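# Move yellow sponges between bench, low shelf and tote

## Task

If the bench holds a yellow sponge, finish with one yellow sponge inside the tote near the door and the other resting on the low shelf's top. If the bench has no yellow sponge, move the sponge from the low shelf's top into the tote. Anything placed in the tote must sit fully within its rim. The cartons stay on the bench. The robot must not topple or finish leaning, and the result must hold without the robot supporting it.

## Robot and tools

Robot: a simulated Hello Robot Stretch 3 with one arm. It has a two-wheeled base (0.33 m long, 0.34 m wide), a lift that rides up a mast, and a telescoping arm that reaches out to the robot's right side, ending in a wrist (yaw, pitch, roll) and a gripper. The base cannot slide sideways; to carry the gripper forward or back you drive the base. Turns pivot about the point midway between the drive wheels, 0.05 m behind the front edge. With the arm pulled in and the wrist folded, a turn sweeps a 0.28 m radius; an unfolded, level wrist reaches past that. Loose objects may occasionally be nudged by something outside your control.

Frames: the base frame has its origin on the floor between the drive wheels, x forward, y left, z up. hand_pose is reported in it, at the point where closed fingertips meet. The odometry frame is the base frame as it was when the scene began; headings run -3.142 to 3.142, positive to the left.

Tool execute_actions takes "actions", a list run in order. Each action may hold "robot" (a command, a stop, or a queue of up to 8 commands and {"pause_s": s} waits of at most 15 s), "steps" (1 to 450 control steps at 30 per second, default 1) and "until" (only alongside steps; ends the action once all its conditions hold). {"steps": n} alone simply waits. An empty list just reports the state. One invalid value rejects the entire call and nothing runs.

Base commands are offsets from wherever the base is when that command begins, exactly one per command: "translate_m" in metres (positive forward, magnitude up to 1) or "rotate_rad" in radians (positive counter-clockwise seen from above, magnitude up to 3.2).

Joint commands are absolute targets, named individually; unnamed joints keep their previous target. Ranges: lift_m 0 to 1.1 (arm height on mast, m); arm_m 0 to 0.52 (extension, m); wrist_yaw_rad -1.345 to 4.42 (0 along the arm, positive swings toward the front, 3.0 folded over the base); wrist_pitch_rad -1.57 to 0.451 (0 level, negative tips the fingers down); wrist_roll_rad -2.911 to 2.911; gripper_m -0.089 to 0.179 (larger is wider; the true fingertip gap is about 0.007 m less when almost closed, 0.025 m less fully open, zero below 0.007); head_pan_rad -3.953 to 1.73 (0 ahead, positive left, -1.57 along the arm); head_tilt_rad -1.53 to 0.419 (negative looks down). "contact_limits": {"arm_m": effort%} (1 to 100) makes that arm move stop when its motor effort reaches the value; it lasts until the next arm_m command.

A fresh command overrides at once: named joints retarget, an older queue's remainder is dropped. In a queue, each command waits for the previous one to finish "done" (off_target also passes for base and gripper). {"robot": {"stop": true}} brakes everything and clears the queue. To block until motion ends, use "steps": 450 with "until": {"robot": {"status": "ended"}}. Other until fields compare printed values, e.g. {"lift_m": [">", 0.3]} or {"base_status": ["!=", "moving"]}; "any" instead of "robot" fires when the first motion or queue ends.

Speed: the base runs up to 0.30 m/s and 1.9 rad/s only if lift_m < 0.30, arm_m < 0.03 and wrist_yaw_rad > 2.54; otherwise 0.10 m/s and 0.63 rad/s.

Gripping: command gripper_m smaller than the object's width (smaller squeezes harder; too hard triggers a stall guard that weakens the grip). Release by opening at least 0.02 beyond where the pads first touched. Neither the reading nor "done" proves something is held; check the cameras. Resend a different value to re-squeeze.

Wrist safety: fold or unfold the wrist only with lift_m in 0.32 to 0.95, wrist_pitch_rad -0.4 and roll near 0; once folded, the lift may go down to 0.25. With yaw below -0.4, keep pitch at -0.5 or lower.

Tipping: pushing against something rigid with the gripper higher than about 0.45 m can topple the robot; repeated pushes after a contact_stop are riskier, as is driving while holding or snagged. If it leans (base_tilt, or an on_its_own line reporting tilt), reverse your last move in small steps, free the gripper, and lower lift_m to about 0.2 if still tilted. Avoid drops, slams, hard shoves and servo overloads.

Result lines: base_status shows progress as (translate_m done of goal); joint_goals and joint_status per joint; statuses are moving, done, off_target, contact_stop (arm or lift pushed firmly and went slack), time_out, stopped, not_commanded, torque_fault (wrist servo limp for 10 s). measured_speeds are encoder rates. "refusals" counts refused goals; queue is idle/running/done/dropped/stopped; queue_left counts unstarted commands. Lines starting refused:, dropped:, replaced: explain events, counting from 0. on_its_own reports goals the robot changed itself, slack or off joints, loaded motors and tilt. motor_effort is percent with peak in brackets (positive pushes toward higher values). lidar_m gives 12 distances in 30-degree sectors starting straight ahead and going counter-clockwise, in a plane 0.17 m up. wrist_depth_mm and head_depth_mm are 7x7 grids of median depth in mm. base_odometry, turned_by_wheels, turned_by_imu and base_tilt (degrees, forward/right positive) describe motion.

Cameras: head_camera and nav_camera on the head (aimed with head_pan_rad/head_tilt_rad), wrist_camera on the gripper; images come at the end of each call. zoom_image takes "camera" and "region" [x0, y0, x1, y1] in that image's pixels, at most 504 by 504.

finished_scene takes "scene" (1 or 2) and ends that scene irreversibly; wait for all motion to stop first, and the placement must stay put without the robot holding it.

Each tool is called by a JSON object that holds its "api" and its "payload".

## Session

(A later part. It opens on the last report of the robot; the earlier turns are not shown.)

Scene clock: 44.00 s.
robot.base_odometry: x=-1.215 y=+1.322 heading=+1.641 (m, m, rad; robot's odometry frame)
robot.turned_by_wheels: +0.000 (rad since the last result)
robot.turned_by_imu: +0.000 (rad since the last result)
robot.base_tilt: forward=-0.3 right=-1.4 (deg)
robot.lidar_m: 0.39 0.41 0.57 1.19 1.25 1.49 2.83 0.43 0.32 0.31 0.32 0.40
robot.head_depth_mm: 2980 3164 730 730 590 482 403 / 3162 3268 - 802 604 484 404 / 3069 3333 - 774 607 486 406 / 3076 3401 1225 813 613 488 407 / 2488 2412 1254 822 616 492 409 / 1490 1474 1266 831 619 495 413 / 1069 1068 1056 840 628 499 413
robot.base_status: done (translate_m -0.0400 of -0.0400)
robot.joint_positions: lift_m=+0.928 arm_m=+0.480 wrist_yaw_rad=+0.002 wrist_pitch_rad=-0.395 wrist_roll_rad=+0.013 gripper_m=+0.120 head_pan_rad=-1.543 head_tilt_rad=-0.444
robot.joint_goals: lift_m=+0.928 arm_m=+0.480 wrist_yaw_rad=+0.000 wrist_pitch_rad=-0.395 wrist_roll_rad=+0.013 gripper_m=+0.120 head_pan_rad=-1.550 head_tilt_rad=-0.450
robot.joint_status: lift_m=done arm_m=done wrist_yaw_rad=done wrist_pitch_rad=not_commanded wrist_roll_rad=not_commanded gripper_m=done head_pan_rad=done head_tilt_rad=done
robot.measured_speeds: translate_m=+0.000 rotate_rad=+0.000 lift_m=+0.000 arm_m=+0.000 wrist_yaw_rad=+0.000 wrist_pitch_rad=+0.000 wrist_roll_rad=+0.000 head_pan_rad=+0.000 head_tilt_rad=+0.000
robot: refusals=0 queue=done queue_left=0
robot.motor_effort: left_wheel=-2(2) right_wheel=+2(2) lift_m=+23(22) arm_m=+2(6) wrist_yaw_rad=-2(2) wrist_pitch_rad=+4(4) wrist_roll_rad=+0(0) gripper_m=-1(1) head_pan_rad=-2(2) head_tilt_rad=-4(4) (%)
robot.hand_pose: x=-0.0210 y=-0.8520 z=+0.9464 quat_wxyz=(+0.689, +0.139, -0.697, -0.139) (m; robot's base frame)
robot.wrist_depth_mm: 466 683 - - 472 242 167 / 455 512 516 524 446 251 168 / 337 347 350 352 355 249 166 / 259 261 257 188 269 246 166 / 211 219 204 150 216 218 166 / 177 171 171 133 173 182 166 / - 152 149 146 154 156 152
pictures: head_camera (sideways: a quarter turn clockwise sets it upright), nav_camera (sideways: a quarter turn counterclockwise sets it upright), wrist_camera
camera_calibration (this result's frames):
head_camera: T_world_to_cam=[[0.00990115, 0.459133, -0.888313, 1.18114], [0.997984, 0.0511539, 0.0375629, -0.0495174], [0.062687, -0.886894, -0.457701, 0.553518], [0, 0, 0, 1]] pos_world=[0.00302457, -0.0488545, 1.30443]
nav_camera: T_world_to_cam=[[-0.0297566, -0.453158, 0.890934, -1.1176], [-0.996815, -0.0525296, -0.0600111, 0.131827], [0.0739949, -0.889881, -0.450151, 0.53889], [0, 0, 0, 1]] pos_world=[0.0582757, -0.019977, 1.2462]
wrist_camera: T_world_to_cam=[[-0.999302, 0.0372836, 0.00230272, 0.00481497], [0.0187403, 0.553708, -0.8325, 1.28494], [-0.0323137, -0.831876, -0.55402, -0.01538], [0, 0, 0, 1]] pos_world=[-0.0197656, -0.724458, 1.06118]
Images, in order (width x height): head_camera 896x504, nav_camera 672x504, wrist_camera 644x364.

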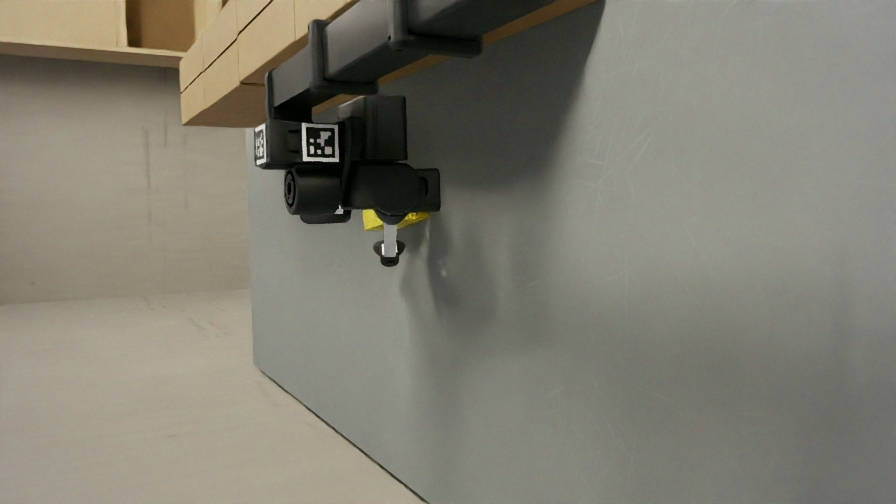

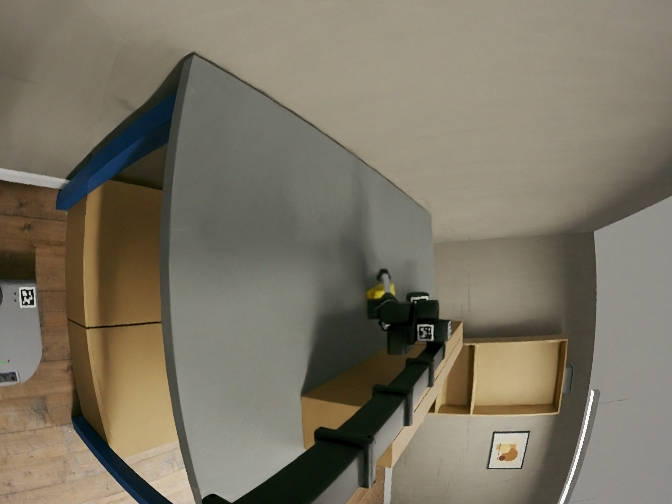

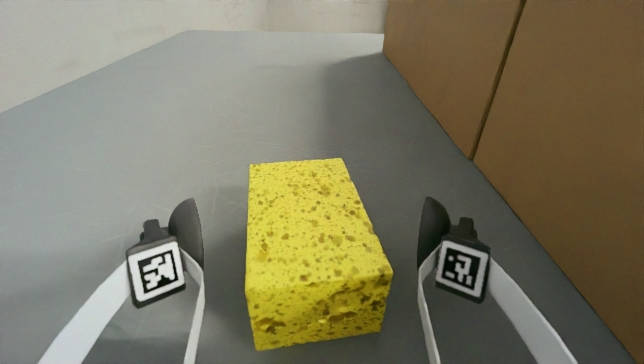

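{"api": "execute_actions", "payload": {"actions": [{"robot": [{"joints": {"lift_m": 0.919}}, {"joints": {"gripper_m": 0.02}}, {"joints": {"lift_m": 0.97}}], "steps": 450, "until": {"robot": {"status": "ended"}}}]}}

Scene clock: 47.27 s.
robot.base_odometry: x=-1.215 y=+1.322 heading=+1.641 (m, m, rad; robot's odometry frame)
robot.turned_by_wheels: +0.000 (rad since the last result)
robot.turned_by_imu: +0.000 (rad since the last result)
robot.base_tilt: forward=-0.2 right=-1.5 (deg)
robot.lidar_m: 0.39 0.41 0.57 1.19 1.24 1.50 2.84 0.43 0.32 0.31 0.32 0.40
robot.head_depth_mm: 2993 3214 - 692 587 482 402 / 3133 3261 990 804 604 484 404 / 3147 3297 - 807 608 487 407 / 3166 3369 1231 813 613 490 407 / 2490 2453 1241 823 617 492 410 / 1503 1478 1259 832 619 495 411 / 1072 1065 1051 842 626 498 413
robot.base_status: done (translate_m -0.0400 of -0.0400)
robot.joint_positions: lift_m=+0.970 arm_m=+0.480 wrist_yaw_rad=+0.002 wrist_pitch_rad=-0.395 wrist_roll_rad=+0.013 gripper_m=+0.025 head_pan_rad=-1.543 head_tilt_rad=-0.444
robot.joint_goals: lift_m=+0.970 arm_m=+0.480 wrist_yaw_rad=+0.000 wrist_pitch_rad=-0.395 wrist_roll_rad=+0.013 gripper_m=+0.023 head_pan_rad=-1.550 head_tilt_rad=-0.450
robot.joint_status: lift_m=done arm_m=done wrist_yaw_rad=done wrist_pitch_rad=not_commanded wrist_roll_rad=not_commanded gripper_m=done head_pan_rad=done head_tilt_rad=done
robot.measured_speeds: translate_m=+0.000 rotate_rad=+0.000 lift_m=+0.000 arm_m=+0.000 wrist_yaw_rad=+0.000 wrist_pitch_rad=+0.000 wrist_roll_rad=+0.000 head_pan_rad=+0.000 head_tilt_rad=+0.000
robot: refusals=0 queue=done queue_left=0
robot.motor_effort: left_wheel=-2(3) right_wheel=+2(2) lift_m=+44(46) arm_m=+3(3) wrist_yaw_rad=-2(2) wrist_pitch_rad=+4(4) wrist_roll_rad=+0(0) gripper_m=-24(100) head_pan_rad=-2(2) head_tilt_rad=-4(4) (%)
robot.hand_pose: x=-0.0210 y=-0.8520 z=+0.9875 quat_wxyz=(+0.689, +0.139, -0.697, -0.139) (m; robot's base frame)
robot.wrist_depth_mm: 465 688 - - 472 242 168 / 464 602 644 670 470 248 166 / 425 447 449 448 415 247 167 / 328 332 308 173 338 247 168 / 269 267 145 137 276 246 166 / 225 224 137 135 218 224 166 / 193 194 191 190 198 199 166
pictures: head_camera (sideways: a quarter turn clockwise sets it upright), nav_camera (sideways: a quarter turn counterclockwise sets it upright), wrist_camera
camera_calibration (this result's frames):
head_camera: T_world_to_cam=[[0.00990121, 0.459133, -0.888313, 1.18114], [0.997984, 0.0511538, 0.0375629, -0.0495174], [0.0626869, -0.886894, -0.457701, 0.553518], [0, 0, 0, 1]] pos_world=[0.00302456, -0.0488545, 1.30443]
nav_camera: T_world_to_cam=[[-0.0297566, -0.453158, 0.890934, -1.1176], [-0.996815, -0.0525294, -0.0600111, 0.131827], [0.0739947, -0.889881, -0.450151, 0.53889], [0, 0, 0, 1]] pos_world=[0.0582757, -0.019977, 1.2462]
wrist_camera: T_world_to_cam=[[-0.999302, 0.0372822, 0.00231744, 0.00470305], [0.0187394, 0.55402, -0.832292, 1.31919], [-0.0323136, -0.831668, -0.554332, 0.00790408], [0, 0, 0, 1]] pos_world=[-0.0197656, -0.724459, 1.10232]
Images, in order (width x height): head_camera 896x504, nav_camera 672x504, wrist_camera 644x364.

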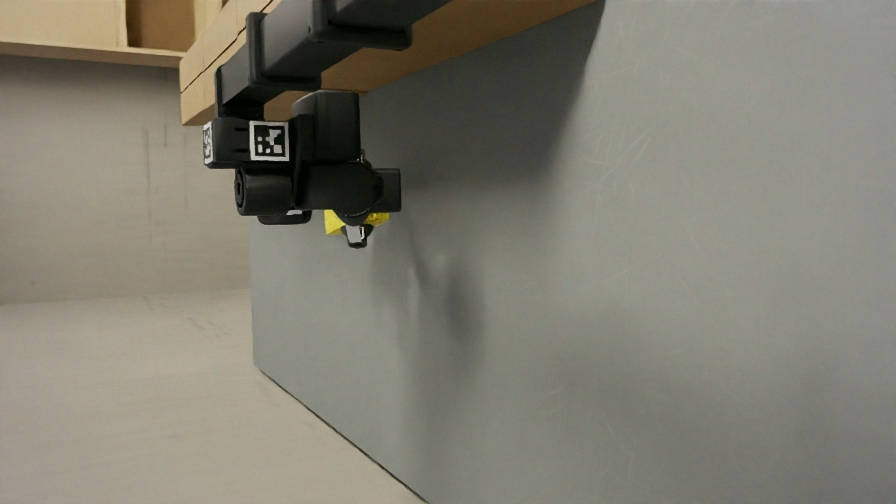

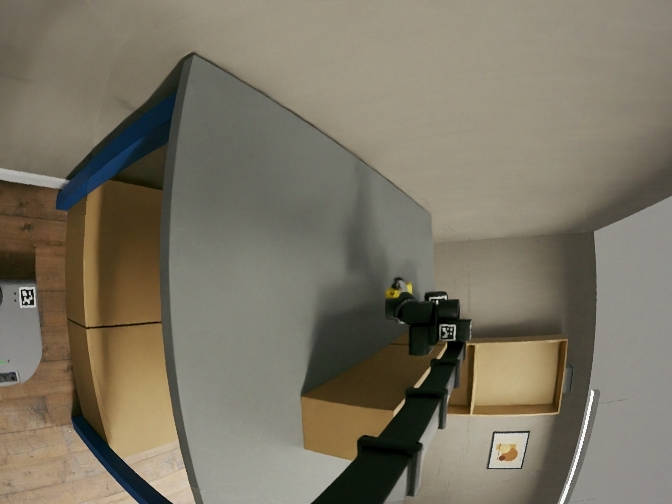

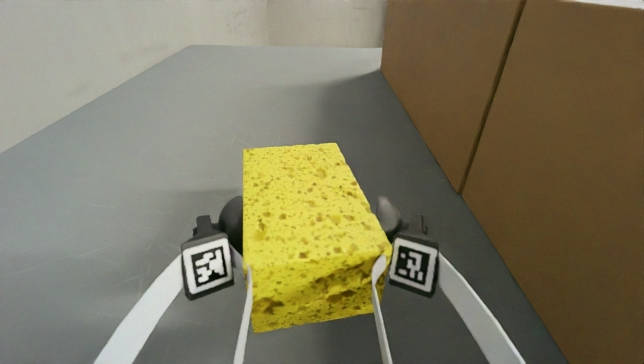

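{"api": "execute_actions", "payload": {"actions": [{"robot": [{"joints": {"arm_m": 0.0, "lift_m": 0.95, "head_pan_rad": -3.0, "head_tilt_rad": -0.55}}, {"joints": {"wrist_yaw_rad": 1.6}, "base": {"rotate_rad": -0.3}}, {"joints": {"wrist_yaw_rad": 2.65}, "base": {"translate_m": -0.4}}], "steps": 450, "until": {"robot": {"status": "ended"}}}]}}

Scene clock: 59.27 s.
robot.base_odometry: x=-1.306 y=+0.932 heading=+1.341 (m, m, rad; robot's odometry frame)
robot.turned_by_wheels: -0.300 (rad since the last result)
robot.turned_by_imu: -0.295 (rad since the last result)
robot.base_tilt: forward=-0.1 right=-1.7 (deg)
robot.lidar_m: 0.78 0.77 0.89 1.09 1.08 1.12 1.63 2.51 2.70 0.38 0.42 0.48
robot.head_depth_mm: 2395 2444 1807 1796 - - - / 2766 2961 2372 2332 - 1502 - / 2670 2900 3154 2332 1810 1544 - / 2625 2907 3045 2307 1814 1558 - / 2605 2840 3035 2352 1846 1577 - / 2556 2830 3069 2362 1870 1606 - / 2576 2835 3039 2367 1877 1625 -
robot.base_status: done (translate_m -0.4000 of -0.4000)
robot.joint_positions: lift_m=+0.950 arm_m=+0.000 wrist_yaw_rad=+2.647 wrist_pitch_rad=-0.395 wrist_roll_rad=+0.013 gripper_m=+0.025 head_pan_rad=-2.993 head_tilt_rad=-0.543
robot.joint_goals: lift_m=+0.950 arm_m=+0.000 wrist_yaw_rad=+2.650 wrist_pitch_rad=-0.395 wrist_roll_rad=+0.013 gripper_m=+0.023 head_pan_rad=-3.000 head_tilt_rad=-0.550
robot.joint_status: lift_m=done arm_m=done wrist_yaw_rad=done wrist_pitch_rad=not_commanded wrist_roll_rad=not_commanded gripper_m=done head_pan_rad=done head_tilt_rad=done
robot.measured_speeds: translate_m=+0.000 rotate_rad=+0.000 lift_m=+0.000 arm_m=+0.000 wrist_yaw_rad=+0.000 wrist_pitch_rad=+0.000 wrist_roll_rad=+0.000 head_pan_rad=+0.000 head_tilt_rad=+0.000
robot: refusals=0 queue=done queue_left=0
robot.motor_effort: left_wheel=+2(7) right_wheel=-1(5) lift_m=+24(42) arm_m=-2(6) wrist_yaw_rad=+2(4) wrist_pitch_rad=+4(5) wrist_roll_rad=+0(0) gripper_m=-24(24) head_pan_rad=-2(32) head_tilt_rad=-5(18) (%)
robot.hand_pose: x=+0.0866 y=+0.0548 z=+0.9682 quat_wxyz=(+0.305, +0.710, -0.037, +0.634) (m; robot's base frame)
robot.wrist_depth_mm: 820 939 - 923 747 623 520 / 827 - - - 825 649 558 / 889 - - - 838 705 580 / 954 - - 171 913 751 623 / - - 145 137 914 783 660 / - - 137 135 - 846 699 / - - - - - 869 725
pictures: head_camera (sideways: a quarter turn clockwise sets it upright), nav_camera (sideways: a quarter turn counterclockwise sets it upright), wrist_camera
camera_calibration (this result's frames):
head_camera: T_world_to_cam=[[0.541269, 0.0581967, -0.838833, 1.11337], [0.167439, -0.985083, 0.0396988, -0.0472268], [-0.82401, -0.161941, -0.542939, 0.669834], [0, 0, 0, 1]] pos_world=[-0.0427751, -0.0028434, 1.29949]
nav_camera: T_world_to_cam=[[-0.53802, -0.0378083, 0.842084, -1.05079], [-0.16647, 0.984084, -0.0621765, 0.129573], [-0.82633, -0.173634, -0.535751, 0.65576], [0, 0, 0, 1]] pos_world=[-0.001903, -0.0533769, 1.24424]
wrist_camera: T_world_to_cam=[[0.860718, -0.509076, 0.00233227, -0.0526802], [-0.28063, -0.478285, -0.83216, 0.881136], [0.424748, 0.715601, -0.554531, 0.630685], [0, 0, 0, 1]] pos_world=[0.0247333, -0.0567021, 1.0831]
Images, in order (width x height): head_camera 896x504, nav_camera 672x504, wrist_camera 644x364.

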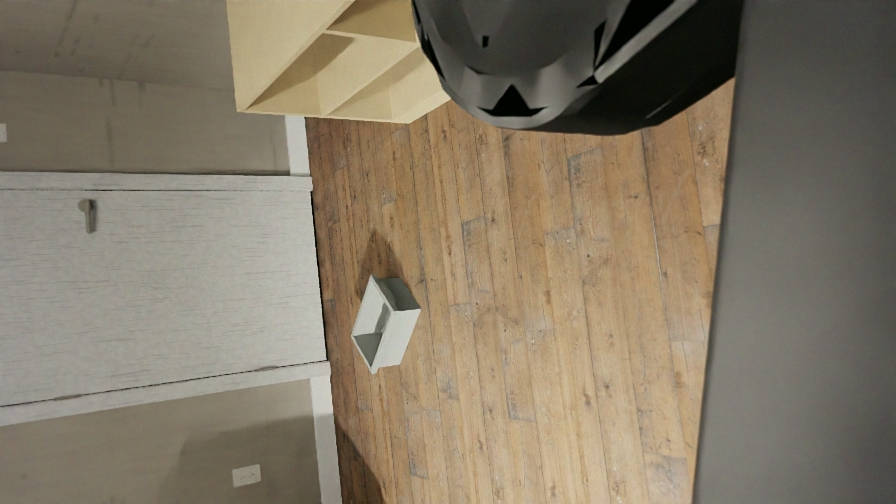

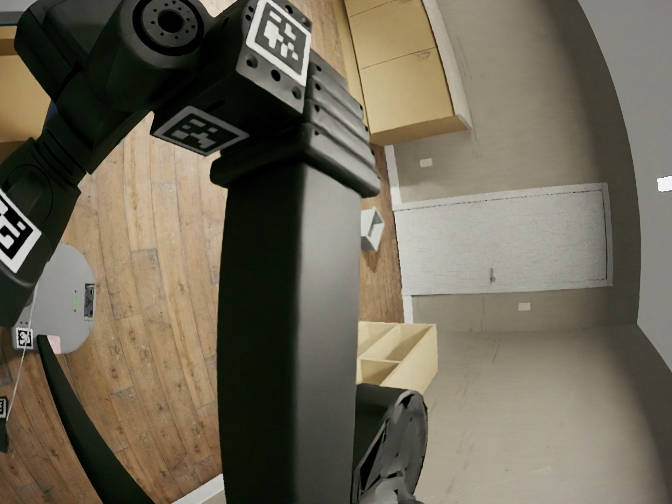

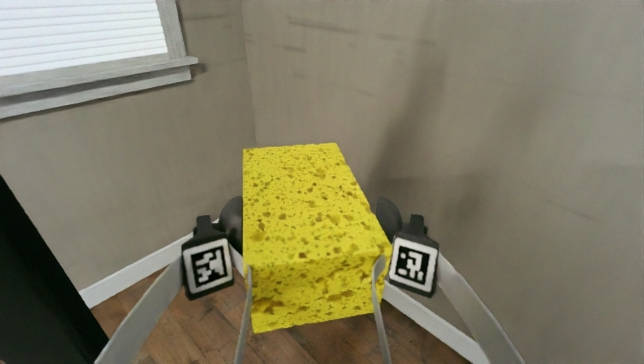

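{"api": "execute_actions", "payload": {"actions": [{"robot": {"joints": {"lift_m": 0.285, "head_pan_rad": -3.14, "head_tilt_rad": -0.75}}, "steps": 1}, {"robot": [{"base": {"rotate_rad": 0.315}}, {"base": {"translate_m": -0.7}}], "steps": 450, "until": {"robot": {"lift_m": ["<", 0.295]}}}]}}

Scene clock: 65.80 s.
robot.base_odometry: x=-1.268 y=+0.486 heading=+1.656 (m, m, rad; robot's odometry frame)
robot.turned_by_wheels: +0.315 (rad since the last result)
robot.turned_by_imu: +0.306 (rad since the last result)
robot.base_tilt: forward=+0.7 right=-1.3 (deg)
robot.lidar_m: 1.22 1.28 1.13 1.09 1.14 1.25 2.51 2.08 2.76 1.06 0.48 0.60
robot.head_depth_mm: 2287 2533 2186 1792 1513 1318 1176 / 2300 2561 2175 1813 1528 1321 1193 / 2323 2565 2143 1797 1527 1329 1193 / 2296 2560 2155 1825 1552 1333 1176 / 2347 2625 2240 1843 1557 1352 1181 / 2326 2584 2279 1854 1565 1351 1190 / 2253 2193 2213 1848 1577 1360 1199
robot.base_status: moving (translate_m -0.4475 of -0.7000)
robot.joint_positions: lift_m=+0.294 arm_m=+0.000 wrist_yaw_rad=+2.647 wrist_pitch_rad=-0.395 wrist_roll_rad=+0.013 gripper_m=+0.025 head_pan_rad=-3.133 head_tilt_rad=-0.741
robot.joint_goals: lift_m=+0.285 arm_m=+0.000 wrist_yaw_rad=+2.650 wrist_pitch_rad=-0.395 wrist_roll_rad=+0.013 gripper_m=+0.023 head_pan_rad=-3.140 head_tilt_rad=-0.750
robot.joint_status: lift_m=moving arm_m=done wrist_yaw_rad=done wrist_pitch_rad=not_commanded wrist_roll_rad=not_commanded gripper_m=done head_pan_rad=done head_tilt_rad=done
robot.measured_speeds: translate_m=-0.106 rotate_rad=+0.000 lift_m=-0.061 arm_m=+0.000 wrist_yaw_rad=+0.000 wrist_pitch_rad=+0.000 wrist_roll_rad=+0.000 head_pan_rad=+0.000 head_tilt_rad=+0.000
robot: refusals=0 queue=running queue_left=0
robot.motor_effort: left_wheel=-9(9) right_wheel=-4(5) lift_m=+26(27) arm_m=-2(1) wrist_yaw_rad=+1(2) wrist_pitch_rad=+5(4) wrist_roll_rad=+0(0) gripper_m=-24(24) head_pan_rad=-2(14) head_tilt_rad=-6(28) (%)
robot.hand_pose: x=+0.0866 y=+0.0547 z=+0.3115 quat_wxyz=(+0.305, +0.710, -0.037, +0.634) (m; robot's base frame)
robot.wrist_depth_mm: 830 899 - - - - 888 / 863 995 - - - - 905 / 943 955 - - - - 944 / 729 736 683 171 748 773 762 / 608 598 142 138 601 621 620 / - 497 132 136 495 516 517 / - - 414 421 444 443 446
pictures: head_camera (sideways: a quarter turn clockwise sets it upright), nav_camera (sideways: a quarter turn counterclockwise sets it upright), wrist_camera
camera_calibration (this result's frames):
head_camera: T_world_to_cam=[[0.698168, -0.0165616, -0.715742, 0.951962], [0.0201825, -0.99888, 0.0428001, -0.0503554], [-0.715649, -0.0443271, -0.697052, 0.869651], [0, 0, 0, 1]] pos_world=[-0.0412481, 0.00401611, 1.28971]
nav_camera: T_world_to_cam=[[-0.692866, 0.0362908, 0.720153, -0.890907], [-0.0149667, 0.997794, -0.0646816, 0.131894], [-0.720911, -0.0555939, -0.690794, 0.856808], [0, 0, 0, 1]] pos_world=[0.00237781, -0.0516376, 1.242]
wrist_camera: T_world_to_cam=[[0.86072, -0.509072, 0.00234218, -0.0511529], [-0.280721, -0.478461, -0.832028, 0.334631], [0.424683, 0.715486, -0.554729, 0.266632], [0, 0, 0, 1]] pos_world=[0.0247322, -0.0567043, 0.42645]
Images, in order (width x height): head_camera 896x504, nav_camera 672x504, wrist_camera 644x364.

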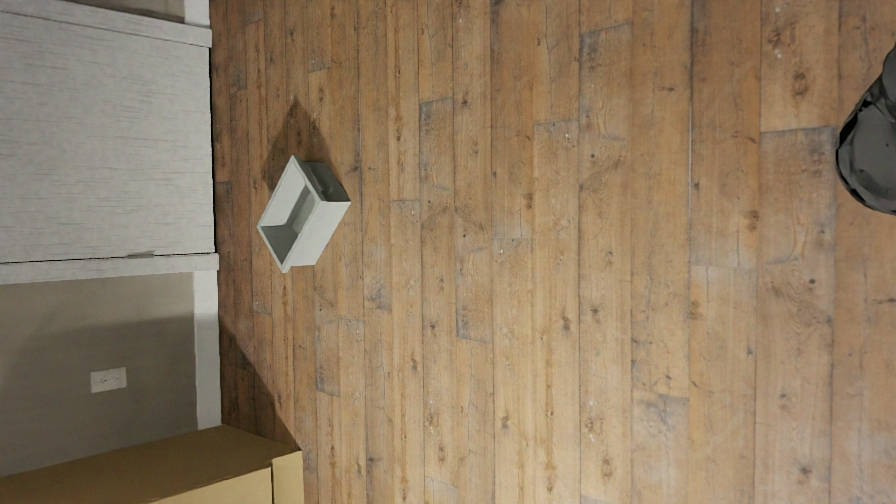

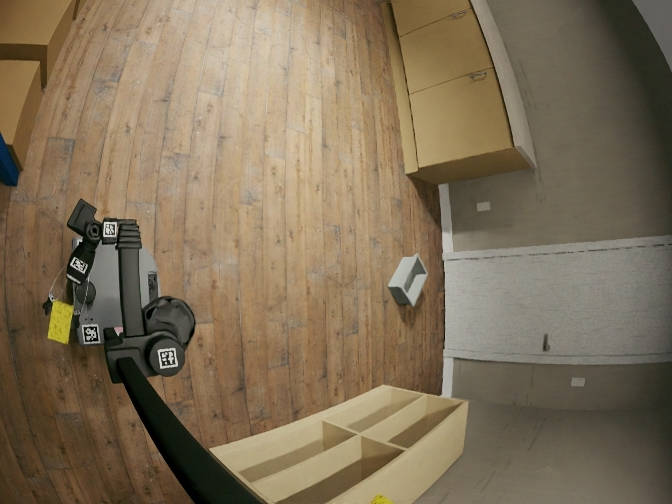

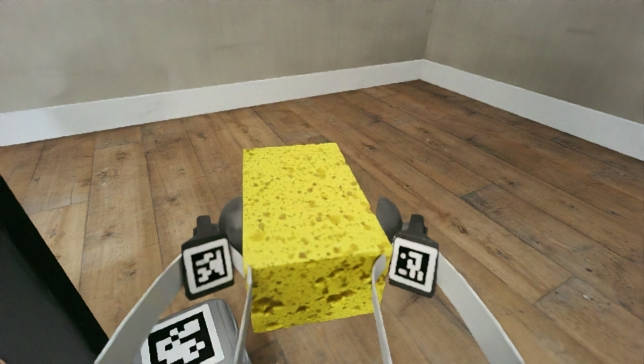

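{"api": "execute_actions", "payload": {"actions": [{"robot": {"base": {"translate_m": -1.0}, "joints": {"head_tilt_rad": -1.0}}, "steps": 450, "until": {"robot": {"status": "ended"}}}]}}

Scene clock: 70.57 s.
robot.base_odometry: x=-1.183 y=-0.518 heading=+1.656 (m, m, rad; robot's odometry frame)
robot.turned_by_wheels: +0.000 (rad since the last result)
robot.turned_by_imu: -0.006 (rad since the last result)
robot.base_tilt: forward=-0.3 right=-1.5 (deg)
robot.lidar_m: 1.38 1.55 0.92 0.73 0.95 1.57 1.52 1.18 1.33 3.36 1.82 1.36
robot.head_depth_mm: 1538 1788 1651 1460 1338 1232 1088 / 1532 1782 1645 1469 1335 - - / 1537 1778 1657 1441 1336 - - / 1539 1787 1660 1464 1352 1252 - / 1563 1809 1687 1498 1365 1253 - / 1555 1800 1681 1506 1355 1231 1147 / 1563 1823 1695 1514 1363 1245 1140
robot.base_status: done (translate_m -1.0000 of -1.0000)
robot.joint_positions: lift_m=+0.285 arm_m=+0.000 wrist_yaw_rad=+2.647 wrist_pitch_rad=-0.396 wrist_roll_rad=+0.013 gripper_m=+0.025 head_pan_rad=-3.133 head_tilt_rad=-0.988
robot.joint_goals: lift_m=+0.285 arm_m=+0.000 wrist_yaw_rad=+2.650 wrist_pitch_rad=-0.396 wrist_roll_rad=+0.013 gripper_m=+0.023 head_pan_rad=-3.140 head_tilt_rad=-1.000
robot.joint_status: lift_m=done arm_m=done wrist_yaw_rad=done wrist_pitch_rad=not_commanded wrist_roll_rad=not_commanded gripper_m=done head_pan_rad=done head_tilt_rad=done
robot.measured_speeds: translate_m=+0.000 rotate_rad=+0.000 lift_m=+0.000 arm_m=+0.000 wrist_yaw_rad=+0.000 wrist_pitch_rad=+0.000 wrist_roll_rad=+0.000 head_pan_rad=+0.000 head_tilt_rad=+0.000
robot: refusals=0 queue=done queue_left=0
robot.motor_effort: left_wheel=-2(13) right_wheel=+1(6) lift_m=+24(26) arm_m=-2(2) wrist_yaw_rad=+1(2) wrist_pitch_rad=+4(4) wrist_roll_rad=+0(0) gripper_m=-24(24) head_pan_rad=-3(3) head_tilt_rad=-7(32) (%)
robot.hand_pose: x=+0.0865 y=+0.0548 z=+0.3031 quat_wxyz=(+0.305, +0.710, -0.036, +0.634) (m; robot's base frame)
robot.wrist_depth_mm: 733 777 - 932 - - - / 868 944 - - - - - / 777 783 849 933 - - - / 659 716 669 171 750 743 756 / 580 590 144 137 603 607 604 / - 491 132 135 476 510 510 / - - 397 421 427 430 445
pictures: head_camera (sideways: a quarter turn clockwise sets it upright), nav_camera (sideways: a quarter turn counterclockwise sets it upright), wrist_camera
camera_calibration (this result's frames):
head_camera: T_world_to_cam=[[0.852042, -0.0153621, -0.523248, 0.700217], [0.00921031, -0.998975, 0.0443268, -0.052262], [-0.523392, -0.0425876, -0.851027, 1.06869], [0, 0, 0, 1]] pos_world=[-0.0367905, 0.0040611, 1.27818]
nav_camera: T_world_to_cam=[[-0.847982, 0.0350799, 0.528863, -0.640721], [0.00119977, 0.997932, -0.0642698, 0.131238], [-0.530024, -0.0538652, -0.84627, 1.05781], [0, 0, 0, 1]] pos_world=[0.0171866, -0.0515113, 1.24248]
wrist_camera: T_world_to_cam=[[0.860955, -0.508675, 0.00234889, -0.0510735], [-0.280567, -0.478713, -0.831935, 0.327595], [0.424309, 0.7156, -0.554868, 0.262057], [0, 0, 0, 1]] pos_world=[0.024691, -0.0566839, 0.418064]
Images, in order (width x height): head_camera 896x504, nav_camera 672x504, wrist_camera 644x364.

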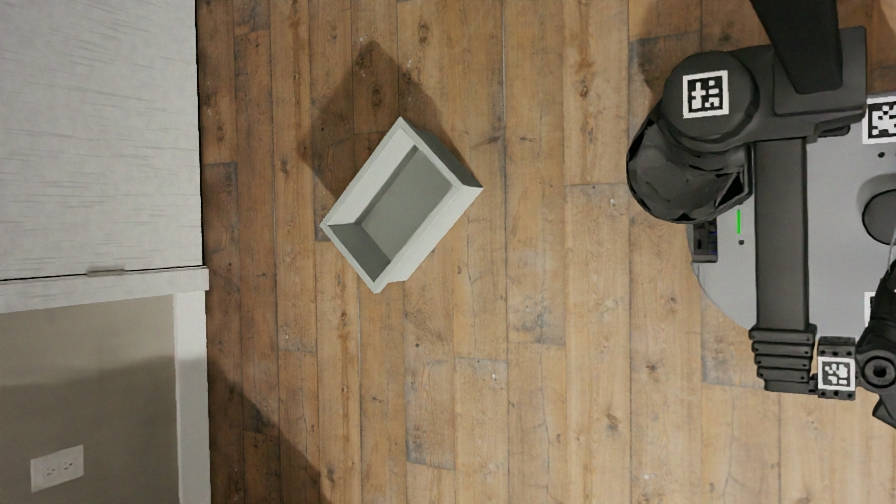

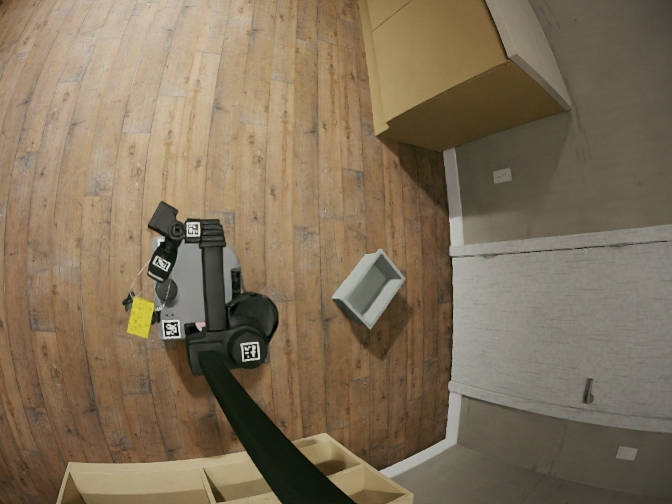

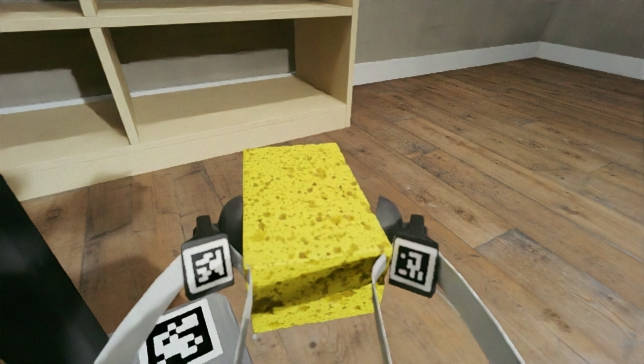

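{"api": "execute_actions", "payload": {"actions": [{"robot": [{"base": {"translate_m": -0.2}}, {"base": {"rotate_rad": -1.8}, "joints": {"head_pan_rad": -1.45, "head_tilt_rad": -1.05}}, {"joints": {"lift_m": 0.33}}, {"joints": {"wrist_yaw_rad": 0.85, "arm_m": 0.40}}, {"joints": {"wrist_pitch_rad": -0.9}}], "steps": 450, "until": {"robot": {"status": "ended"}}}]}}

Scene clock: 82.47 s.
robot.base_odometry: x=-1.166 y=-0.717 heading=-0.144 (m, m, rad; robot's odometry frame)
robot.turned_by_wheels: -1.800 (rad since the last result)
robot.turned_by_imu: -1.754 (rad since the last result)
robot.base_tilt: forward=+0.0 right=-1.4 (deg)
robot.lidar_m: 1.60 3.38 1.68 1.56 2.02 1.06 0.75 0.84 1.36 1.32 1.32 1.03
robot.head_depth_mm: 1433 1675 1579 1427 1314 1206 1128 / 1405 1689 1595 1432 1314 1229 - / 1389 1685 1605 1382 1306 1231 - / 1369 1648 1599 1393 1326 1220 1128 / 1353 1623 1618 1425 1332 1224 1127 / 1351 1638 1616 1464 1334 1233 1134 / 1341 1609 1621 1469 1342 1234 1144
robot.base_status: done (rotate_rad -1.7999 of -1.8000)
robot.joint_positions: lift_m=+0.330 arm_m=+0.400 wrist_yaw_rad=+0.851 wrist_pitch_rad=-0.908 wrist_roll_rad=+0.013 gripper_m=+0.025 head_pan_rad=-1.457 head_tilt_rad=-1.037
robot.joint_goals: lift_m=+0.330 arm_m=+0.400 wrist_yaw_rad=+0.850 wrist_pitch_rad=-0.900 wrist_roll_rad=+0.013 gripper_m=+0.023 head_pan_rad=-1.450 head_tilt_rad=-1.050
robot.joint_status: lift_m=done arm_m=done wrist_yaw_rad=done wrist_pitch_rad=done wrist_roll_rad=not_commanded gripper_m=done head_pan_rad=done head_tilt_rad=done
robot.measured_speeds: translate_m=+0.000 rotate_rad=+0.000 lift_m=+0.000 arm_m=+0.000 wrist_yaw_rad=+0.000 wrist_pitch_rad=+0.000 wrist_roll_rad=+0.000 head_pan_rad=+0.000 head_tilt_rad=+0.000
robot: refusals=0 queue=done queue_left=0
robot.motor_effort: left_wheel=+1(11) right_wheel=-2(7) lift_m=+44(46) arm_m=+2(7) wrist_yaw_rad=-2(4) wrist_pitch_rad=+2(4) wrist_roll_rad=+0(0) gripper_m=-24(24) head_pan_rad=+2(33) head_tilt_rad=-8(15) (%)
robot.hand_pose: x=+0.0828 y=-0.6363 z=+0.2515 quat_wxyz=(+0.704, +0.545, -0.455, -0.024) (m; robot's base frame)
robot.wrist_depth_mm: 579 599 597 603 608 617 584 / 538 536 545 556 562 564 566 / 485 485 489 499 501 513 513 / 446 450 329 172 451 470 478 / 408 417 144 138 427 435 439 / 386 391 138 135 364 402 408 / 358 362 352 359 342 377 377
pictures: head_camera (sideways: a quarter turn clockwise sets it upright), nav_camera (sideways: a quarter turn counterclockwise sets it upright), wrist_camera
camera_calibration (this result's frames):
head_camera: T_world_to_cam=[[-0.0770533, 0.873578, -0.480546, 0.650259], [0.992727, 0.111937, 0.044309, -0.0582356], [0.0924981, -0.473637, -0.87585, 1.09719], [0, 0, 0, 1]] pos_world=[0.00642854, -0.0418633, 1.27603]
nav_camera: T_world_to_cam=[[0.0570501, -0.871892, 0.486363, -0.590878], [-0.992894, -0.100509, -0.0637142, 0.136575], [0.104436, -0.479272, -0.871431, 1.08664], [0, 0, 0, 1]] pos_world=[0.0558298, 0.0193403, 1.24301]
wrist_camera: T_world_to_cam=[[-0.683594, -0.729548, 0.0214367, -0.416702], [-0.657041, 0.602334, -0.453311, 0.576582], [0.3178, -0.323966, -0.891095, 0.161415], [0, 0, 0, 1]] pos_world=[0.0426851, -0.599006, 0.414139]
Images, in order (width x height): head_camera 896x504, nav_camera 672x504, wrist_camera 644x364.

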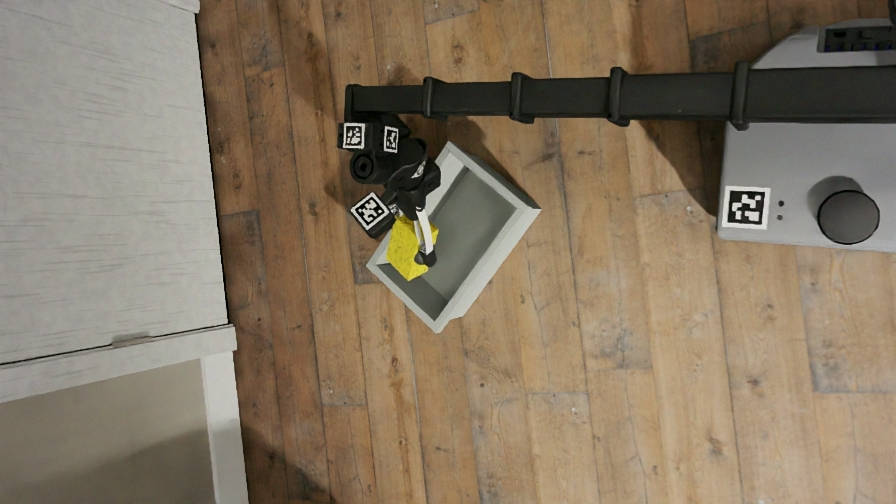

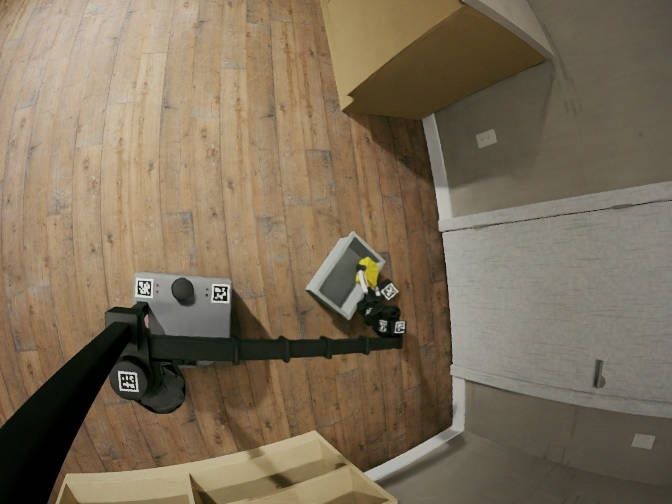

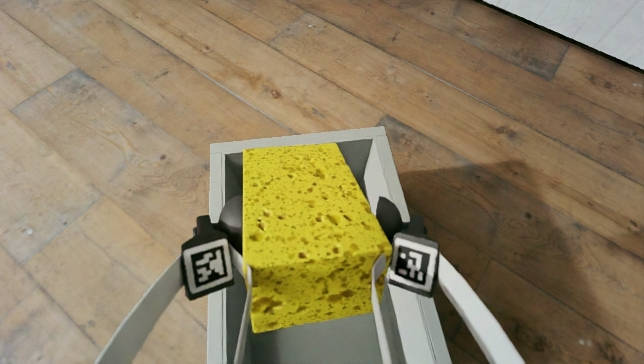

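{"api": "execute_actions", "payload": {"actions": [{"robot": {"joints": {"lift_m": 0.15}}, "steps": 450, "until": {"robot": {"status": "ended"}}}]}}

Scene clock: 85.13 s.
robot.base_odometry: x=-1.166 y=-0.717 heading=-0.144 (m, m, rad; robot's odometry frame)
robot.turned_by_wheels: +0.000 (rad since the last result)
robot.turned_by_imu: +0.000 (rad since the last result)
robot.base_tilt: forward=-0.3 right=-1.5 (deg)
robot.lidar_m: 1.60 3.37 1.68 1.55 2.02 1.06 0.75 0.84 1.35 1.32 1.32 1.04
robot.head_depth_mm: 1423 1682 1574 1437 1304 1193 1123 / 1403 1682 1588 1462 1310 1209 - / 1394 1661 1594 1397 1310 1225 - / 1365 1657 1584 1390 1313 1224 1121 / 1356 1621 1606 1422 1330 1225 1138 / 1355 1652 1597 1449 1325 1221 1137 / 1336 1609 1617 1477 1338 1233 1141
robot.base_status: done (rotate_rad -1.7999 of -1.8000)
robot.joint_positions: lift_m=+0.150 arm_m=+0.400 wrist_yaw_rad=+0.851 wrist_pitch_rad=-0.909 wrist_roll_rad=+0.013 gripper_m=+0.025 head_pan_rad=-1.457 head_tilt_rad=-1.037
robot.joint_goals: lift_m=+0.150 arm_m=+0.400 wrist_yaw_rad=+0.850 wrist_pitch_rad=-0.900 wrist_roll_rad=+0.013 gripper_m=+0.023 head_pan_rad=-1.450 head_tilt_rad=-1.050
robot.joint_status: lift_m=done arm_m=done wrist_yaw_rad=done wrist_pitch_rad=done wrist_roll_rad=not_commanded gripper_m=done head_pan_rad=done head_tilt_rad=done
robot.measured_speeds: translate_m=+0.000 rotate_rad=+0.000 lift_m=+0.000 arm_m=+0.000 wrist_yaw_rad=+0.000 wrist_pitch_rad=+0.000 wrist_roll_rad=+0.000 head_pan_rad=+0.000 head_tilt_rad=+0.000
robot: refusals=0 queue=done queue_left=0
robot.motor_effort: left_wheel=+1(1) right_wheel=-2(2) lift_m=+23(43) arm_m=+3(2) wrist_yaw_rad=-1(1) wrist_pitch_rad=+2(2) wrist_roll_rad=+0(0) gripper_m=-24(25) head_pan_rad=+3(2) head_tilt_rad=-9(8) (%)
robot.hand_pose: x=+0.0826 y=-0.6361 z=+0.0722 quat_wxyz=(+0.704, +0.545, -0.454, -0.024) (m; robot's base frame)
robot.wrist_depth_mm: 335 191 207 217 212 357 361 / 302 168 242 261 229 311 325 / 279 148 275 281 240 157 295 / 252 142 217 171 250 144 271 / 228 138 145 137 200 148 245 / 112 122 137 136 219 151 117 / 103 138 203 204 208 146 110
pictures: head_camera (sideways: a quarter turn clockwise sets it upright), nav_camera (sideways: a quarter turn counterclockwise sets it upright), wrist_camera
camera_calibration (this result's frames):
head_camera: T_world_to_cam=[[-0.0770534, 0.873578, -0.480546, 0.650259], [0.992727, 0.111937, 0.044309, -0.0582356], [0.0924981, -0.473636, -0.87585, 1.09719], [0, 0, 0, 1]] pos_world=[0.00642855, -0.0418633, 1.27603]
nav_camera: T_world_to_cam=[[0.0570502, -0.871892, 0.486363, -0.590878], [-0.992894, -0.100509, -0.0637142, 0.136575], [0.104436, -0.479272, -0.871431, 1.08664], [0, 0, 0, 1]] pos_world=[0.0558298, 0.0193403, 1.24301]
wrist_camera: T_world_to_cam=[[-0.683579, -0.729561, 0.0214704, -0.412879], [-0.657383, 0.602635, -0.452414, 0.495254], [0.317125, -0.323375, -0.89155, 0.00218267], [0, 0, 0, 1]] pos_world=[0.042644, -0.598972, 0.234871]
Images, in order (width x height): head_camera 896x504, nav_camera 672x504, wrist_camera 644x364.

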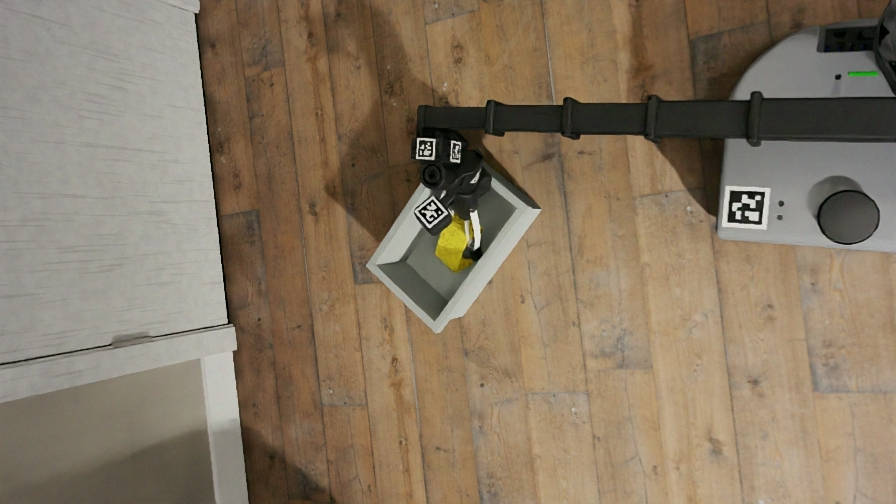

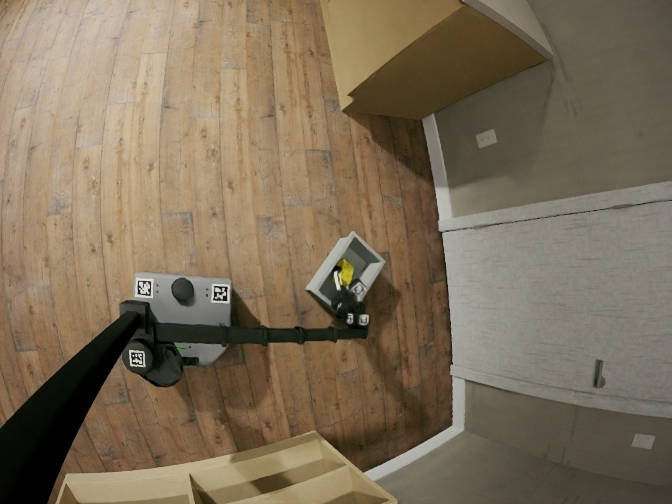

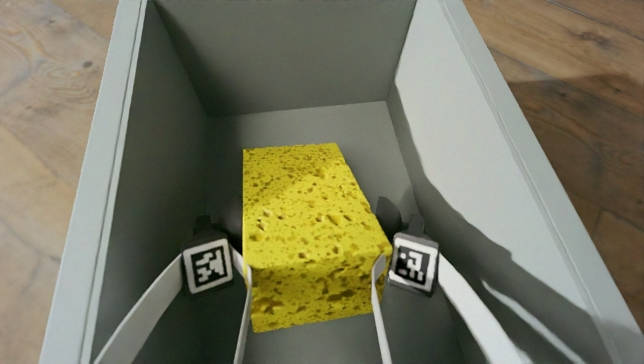

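{"api": "execute_actions", "payload": {"actions": [{"robot": [{"joints": {"lift_m": 0.13}}, {"joints": {"gripper_m": 0.095}}, {"joints": {"lift_m": 0.26}}], "steps": 450, "until": {"robot": {"status": "ended"}}}]}}

Scene clock: 89.23 s.
robot.base_odometry: x=-1.166 y=-0.717 heading=-0.144 (m, m, rad; robot's odometry frame)
robot.turned_by_wheels: +0.000 (rad since the last result)
robot.turned_by_imu: +0.000 (rad since the last result)
robot.base_tilt: forward=-0.3 right=-1.4 (deg)
robot.lidar_m: 1.60 3.37 1.68 1.55 2.03 1.06 0.75 0.84 1.35 1.32 1.31 1.03
robot.head_depth_mm: 1421 1677 1576 1417 1300 1206 1130 / 1403 1682 1583 1436 1308 1216 - / 1379 1668 1589 1408 1317 1227 - / 1368 1645 1598 1391 1322 1228 1124 / 1359 1619 1617 1416 1322 1220 1123 / 1348 1622 1611 1457 1331 1229 1134 / 1346 1613 1634 1471 1344 1233 1144
robot.base_status: done (rotate_rad -1.7999 of -1.8000)
robot.joint_positions: lift_m=+0.260 arm_m=+0.400 wrist_yaw_rad=+0.851 wrist_pitch_rad=-0.908 wrist_roll_rad=+0.013 gripper_m=+0.095 head_pan_rad=-1.457 head_tilt_rad=-1.037
robot.joint_goals: lift_m=+0.260 arm_m=+0.400 wrist_yaw_rad=+0.850 wrist_pitch_rad=-0.900 wrist_roll_rad=+0.013 gripper_m=+0.095 head_pan_rad=-1.450 head_tilt_rad=-1.050
robot.joint_status: lift_m=done arm_m=done wrist_yaw_rad=done wrist_pitch_rad=done wrist_roll_rad=not_commanded gripper_m=done head_pan_rad=done head_tilt_rad=done
robot.measured_speeds: translate_m=+0.000 rotate_rad=+0.000 lift_m=+0.000 arm_m=+0.000 wrist_yaw_rad=+0.000 wrist_pitch_rad=+0.000 wrist_roll_rad=+0.000 head_pan_rad=+0.000 head_tilt_rad=+0.000
robot: refusals=0 queue=done queue_left=0
robot.motor_effort: left_wheel=+1(1) right_wheel=-1(2) lift_m=+44(44) arm_m=+2(2) wrist_yaw_rad=-1(0) wrist_pitch_rad=+2(2) wrist_roll_rad=+0(0) gripper_m=+0(99) head_pan_rad=+3(3) head_tilt_rad=-8(8) (%)
robot.hand_pose: x=+0.0828 y=-0.6363 z=+0.1815 quat_wxyz=(+0.704, +0.545, -0.455, -0.024) (m; robot's base frame)
robot.wrist_depth_mm: 484 490 510 501 517 516 525 / 445 449 454 456 467 471 474 / 409 405 290 327 359 421 429 / 369 369 347 379 331 388 396 / 343 348 342 310 350 361 365 / 323 323 311 287 321 333 339 / 299 299 275 300 290 305 312
pictures: head_camera (sideways: a quarter turn clockwise sets it upright), nav_camera (sideways: a quarter turn counterclockwise sets it upright), wrist_camera
camera_calibration (this result's frames):
head_camera: T_world_to_cam=[[-0.0770534, 0.873578, -0.480546, 0.650259], [0.992727, 0.111937, 0.044309, -0.0582356], [0.0924981, -0.473636, -0.87585, 1.09719], [0, 0, 0, 1]] pos_world=[0.00642855, -0.0418633, 1.27603]
nav_camera: T_world_to_cam=[[0.0570502, -0.871892, 0.486363, -0.590878], [-0.992894, -0.100509, -0.0637142, 0.136575], [0.104436, -0.479272, -0.871431, 1.08664], [0, 0, 0, 1]] pos_world=[0.0558298, 0.0193403, 1.24301]
wrist_camera: T_world_to_cam=[[-0.683596, -0.729545, 0.0214323, -0.415202], [-0.656997, 0.602296, -0.453426, 0.544886], [0.317886, -0.324041, -0.891036, 0.0989894], [0, 0, 0, 1]] pos_world=[0.0426903, -0.599014, 0.344167]
Images, in order (width x height): head_camera 896x504, nav_camera 672x504, wrist_camera 644x364.

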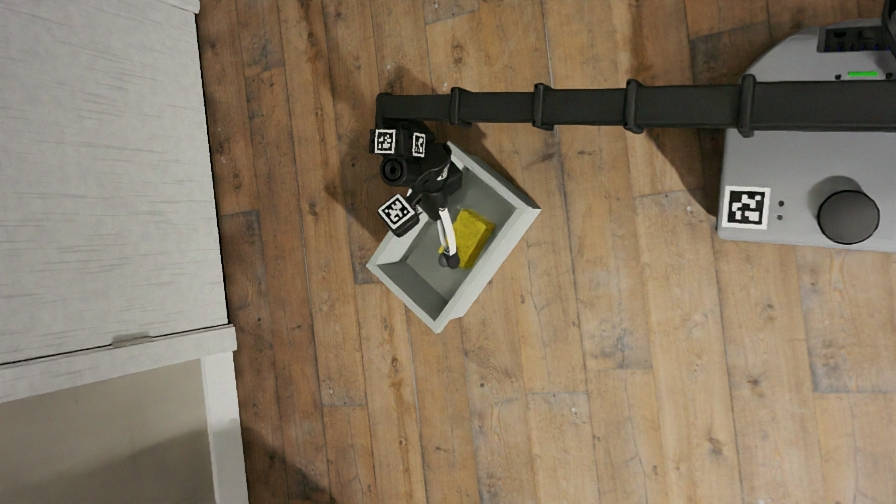

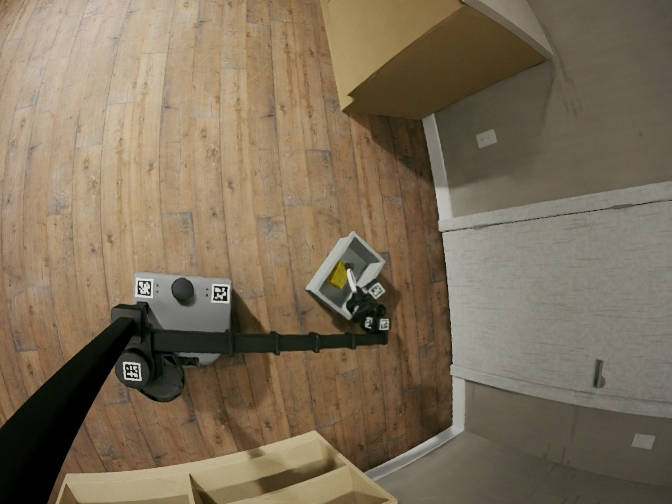

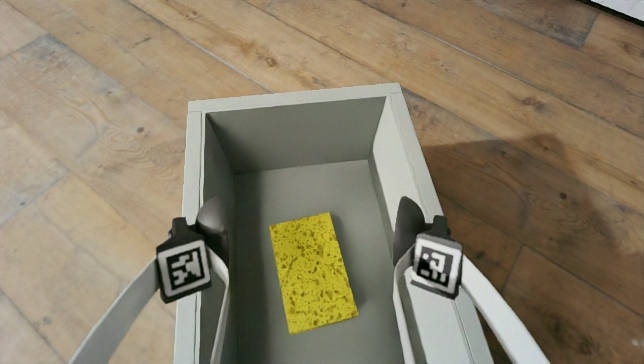

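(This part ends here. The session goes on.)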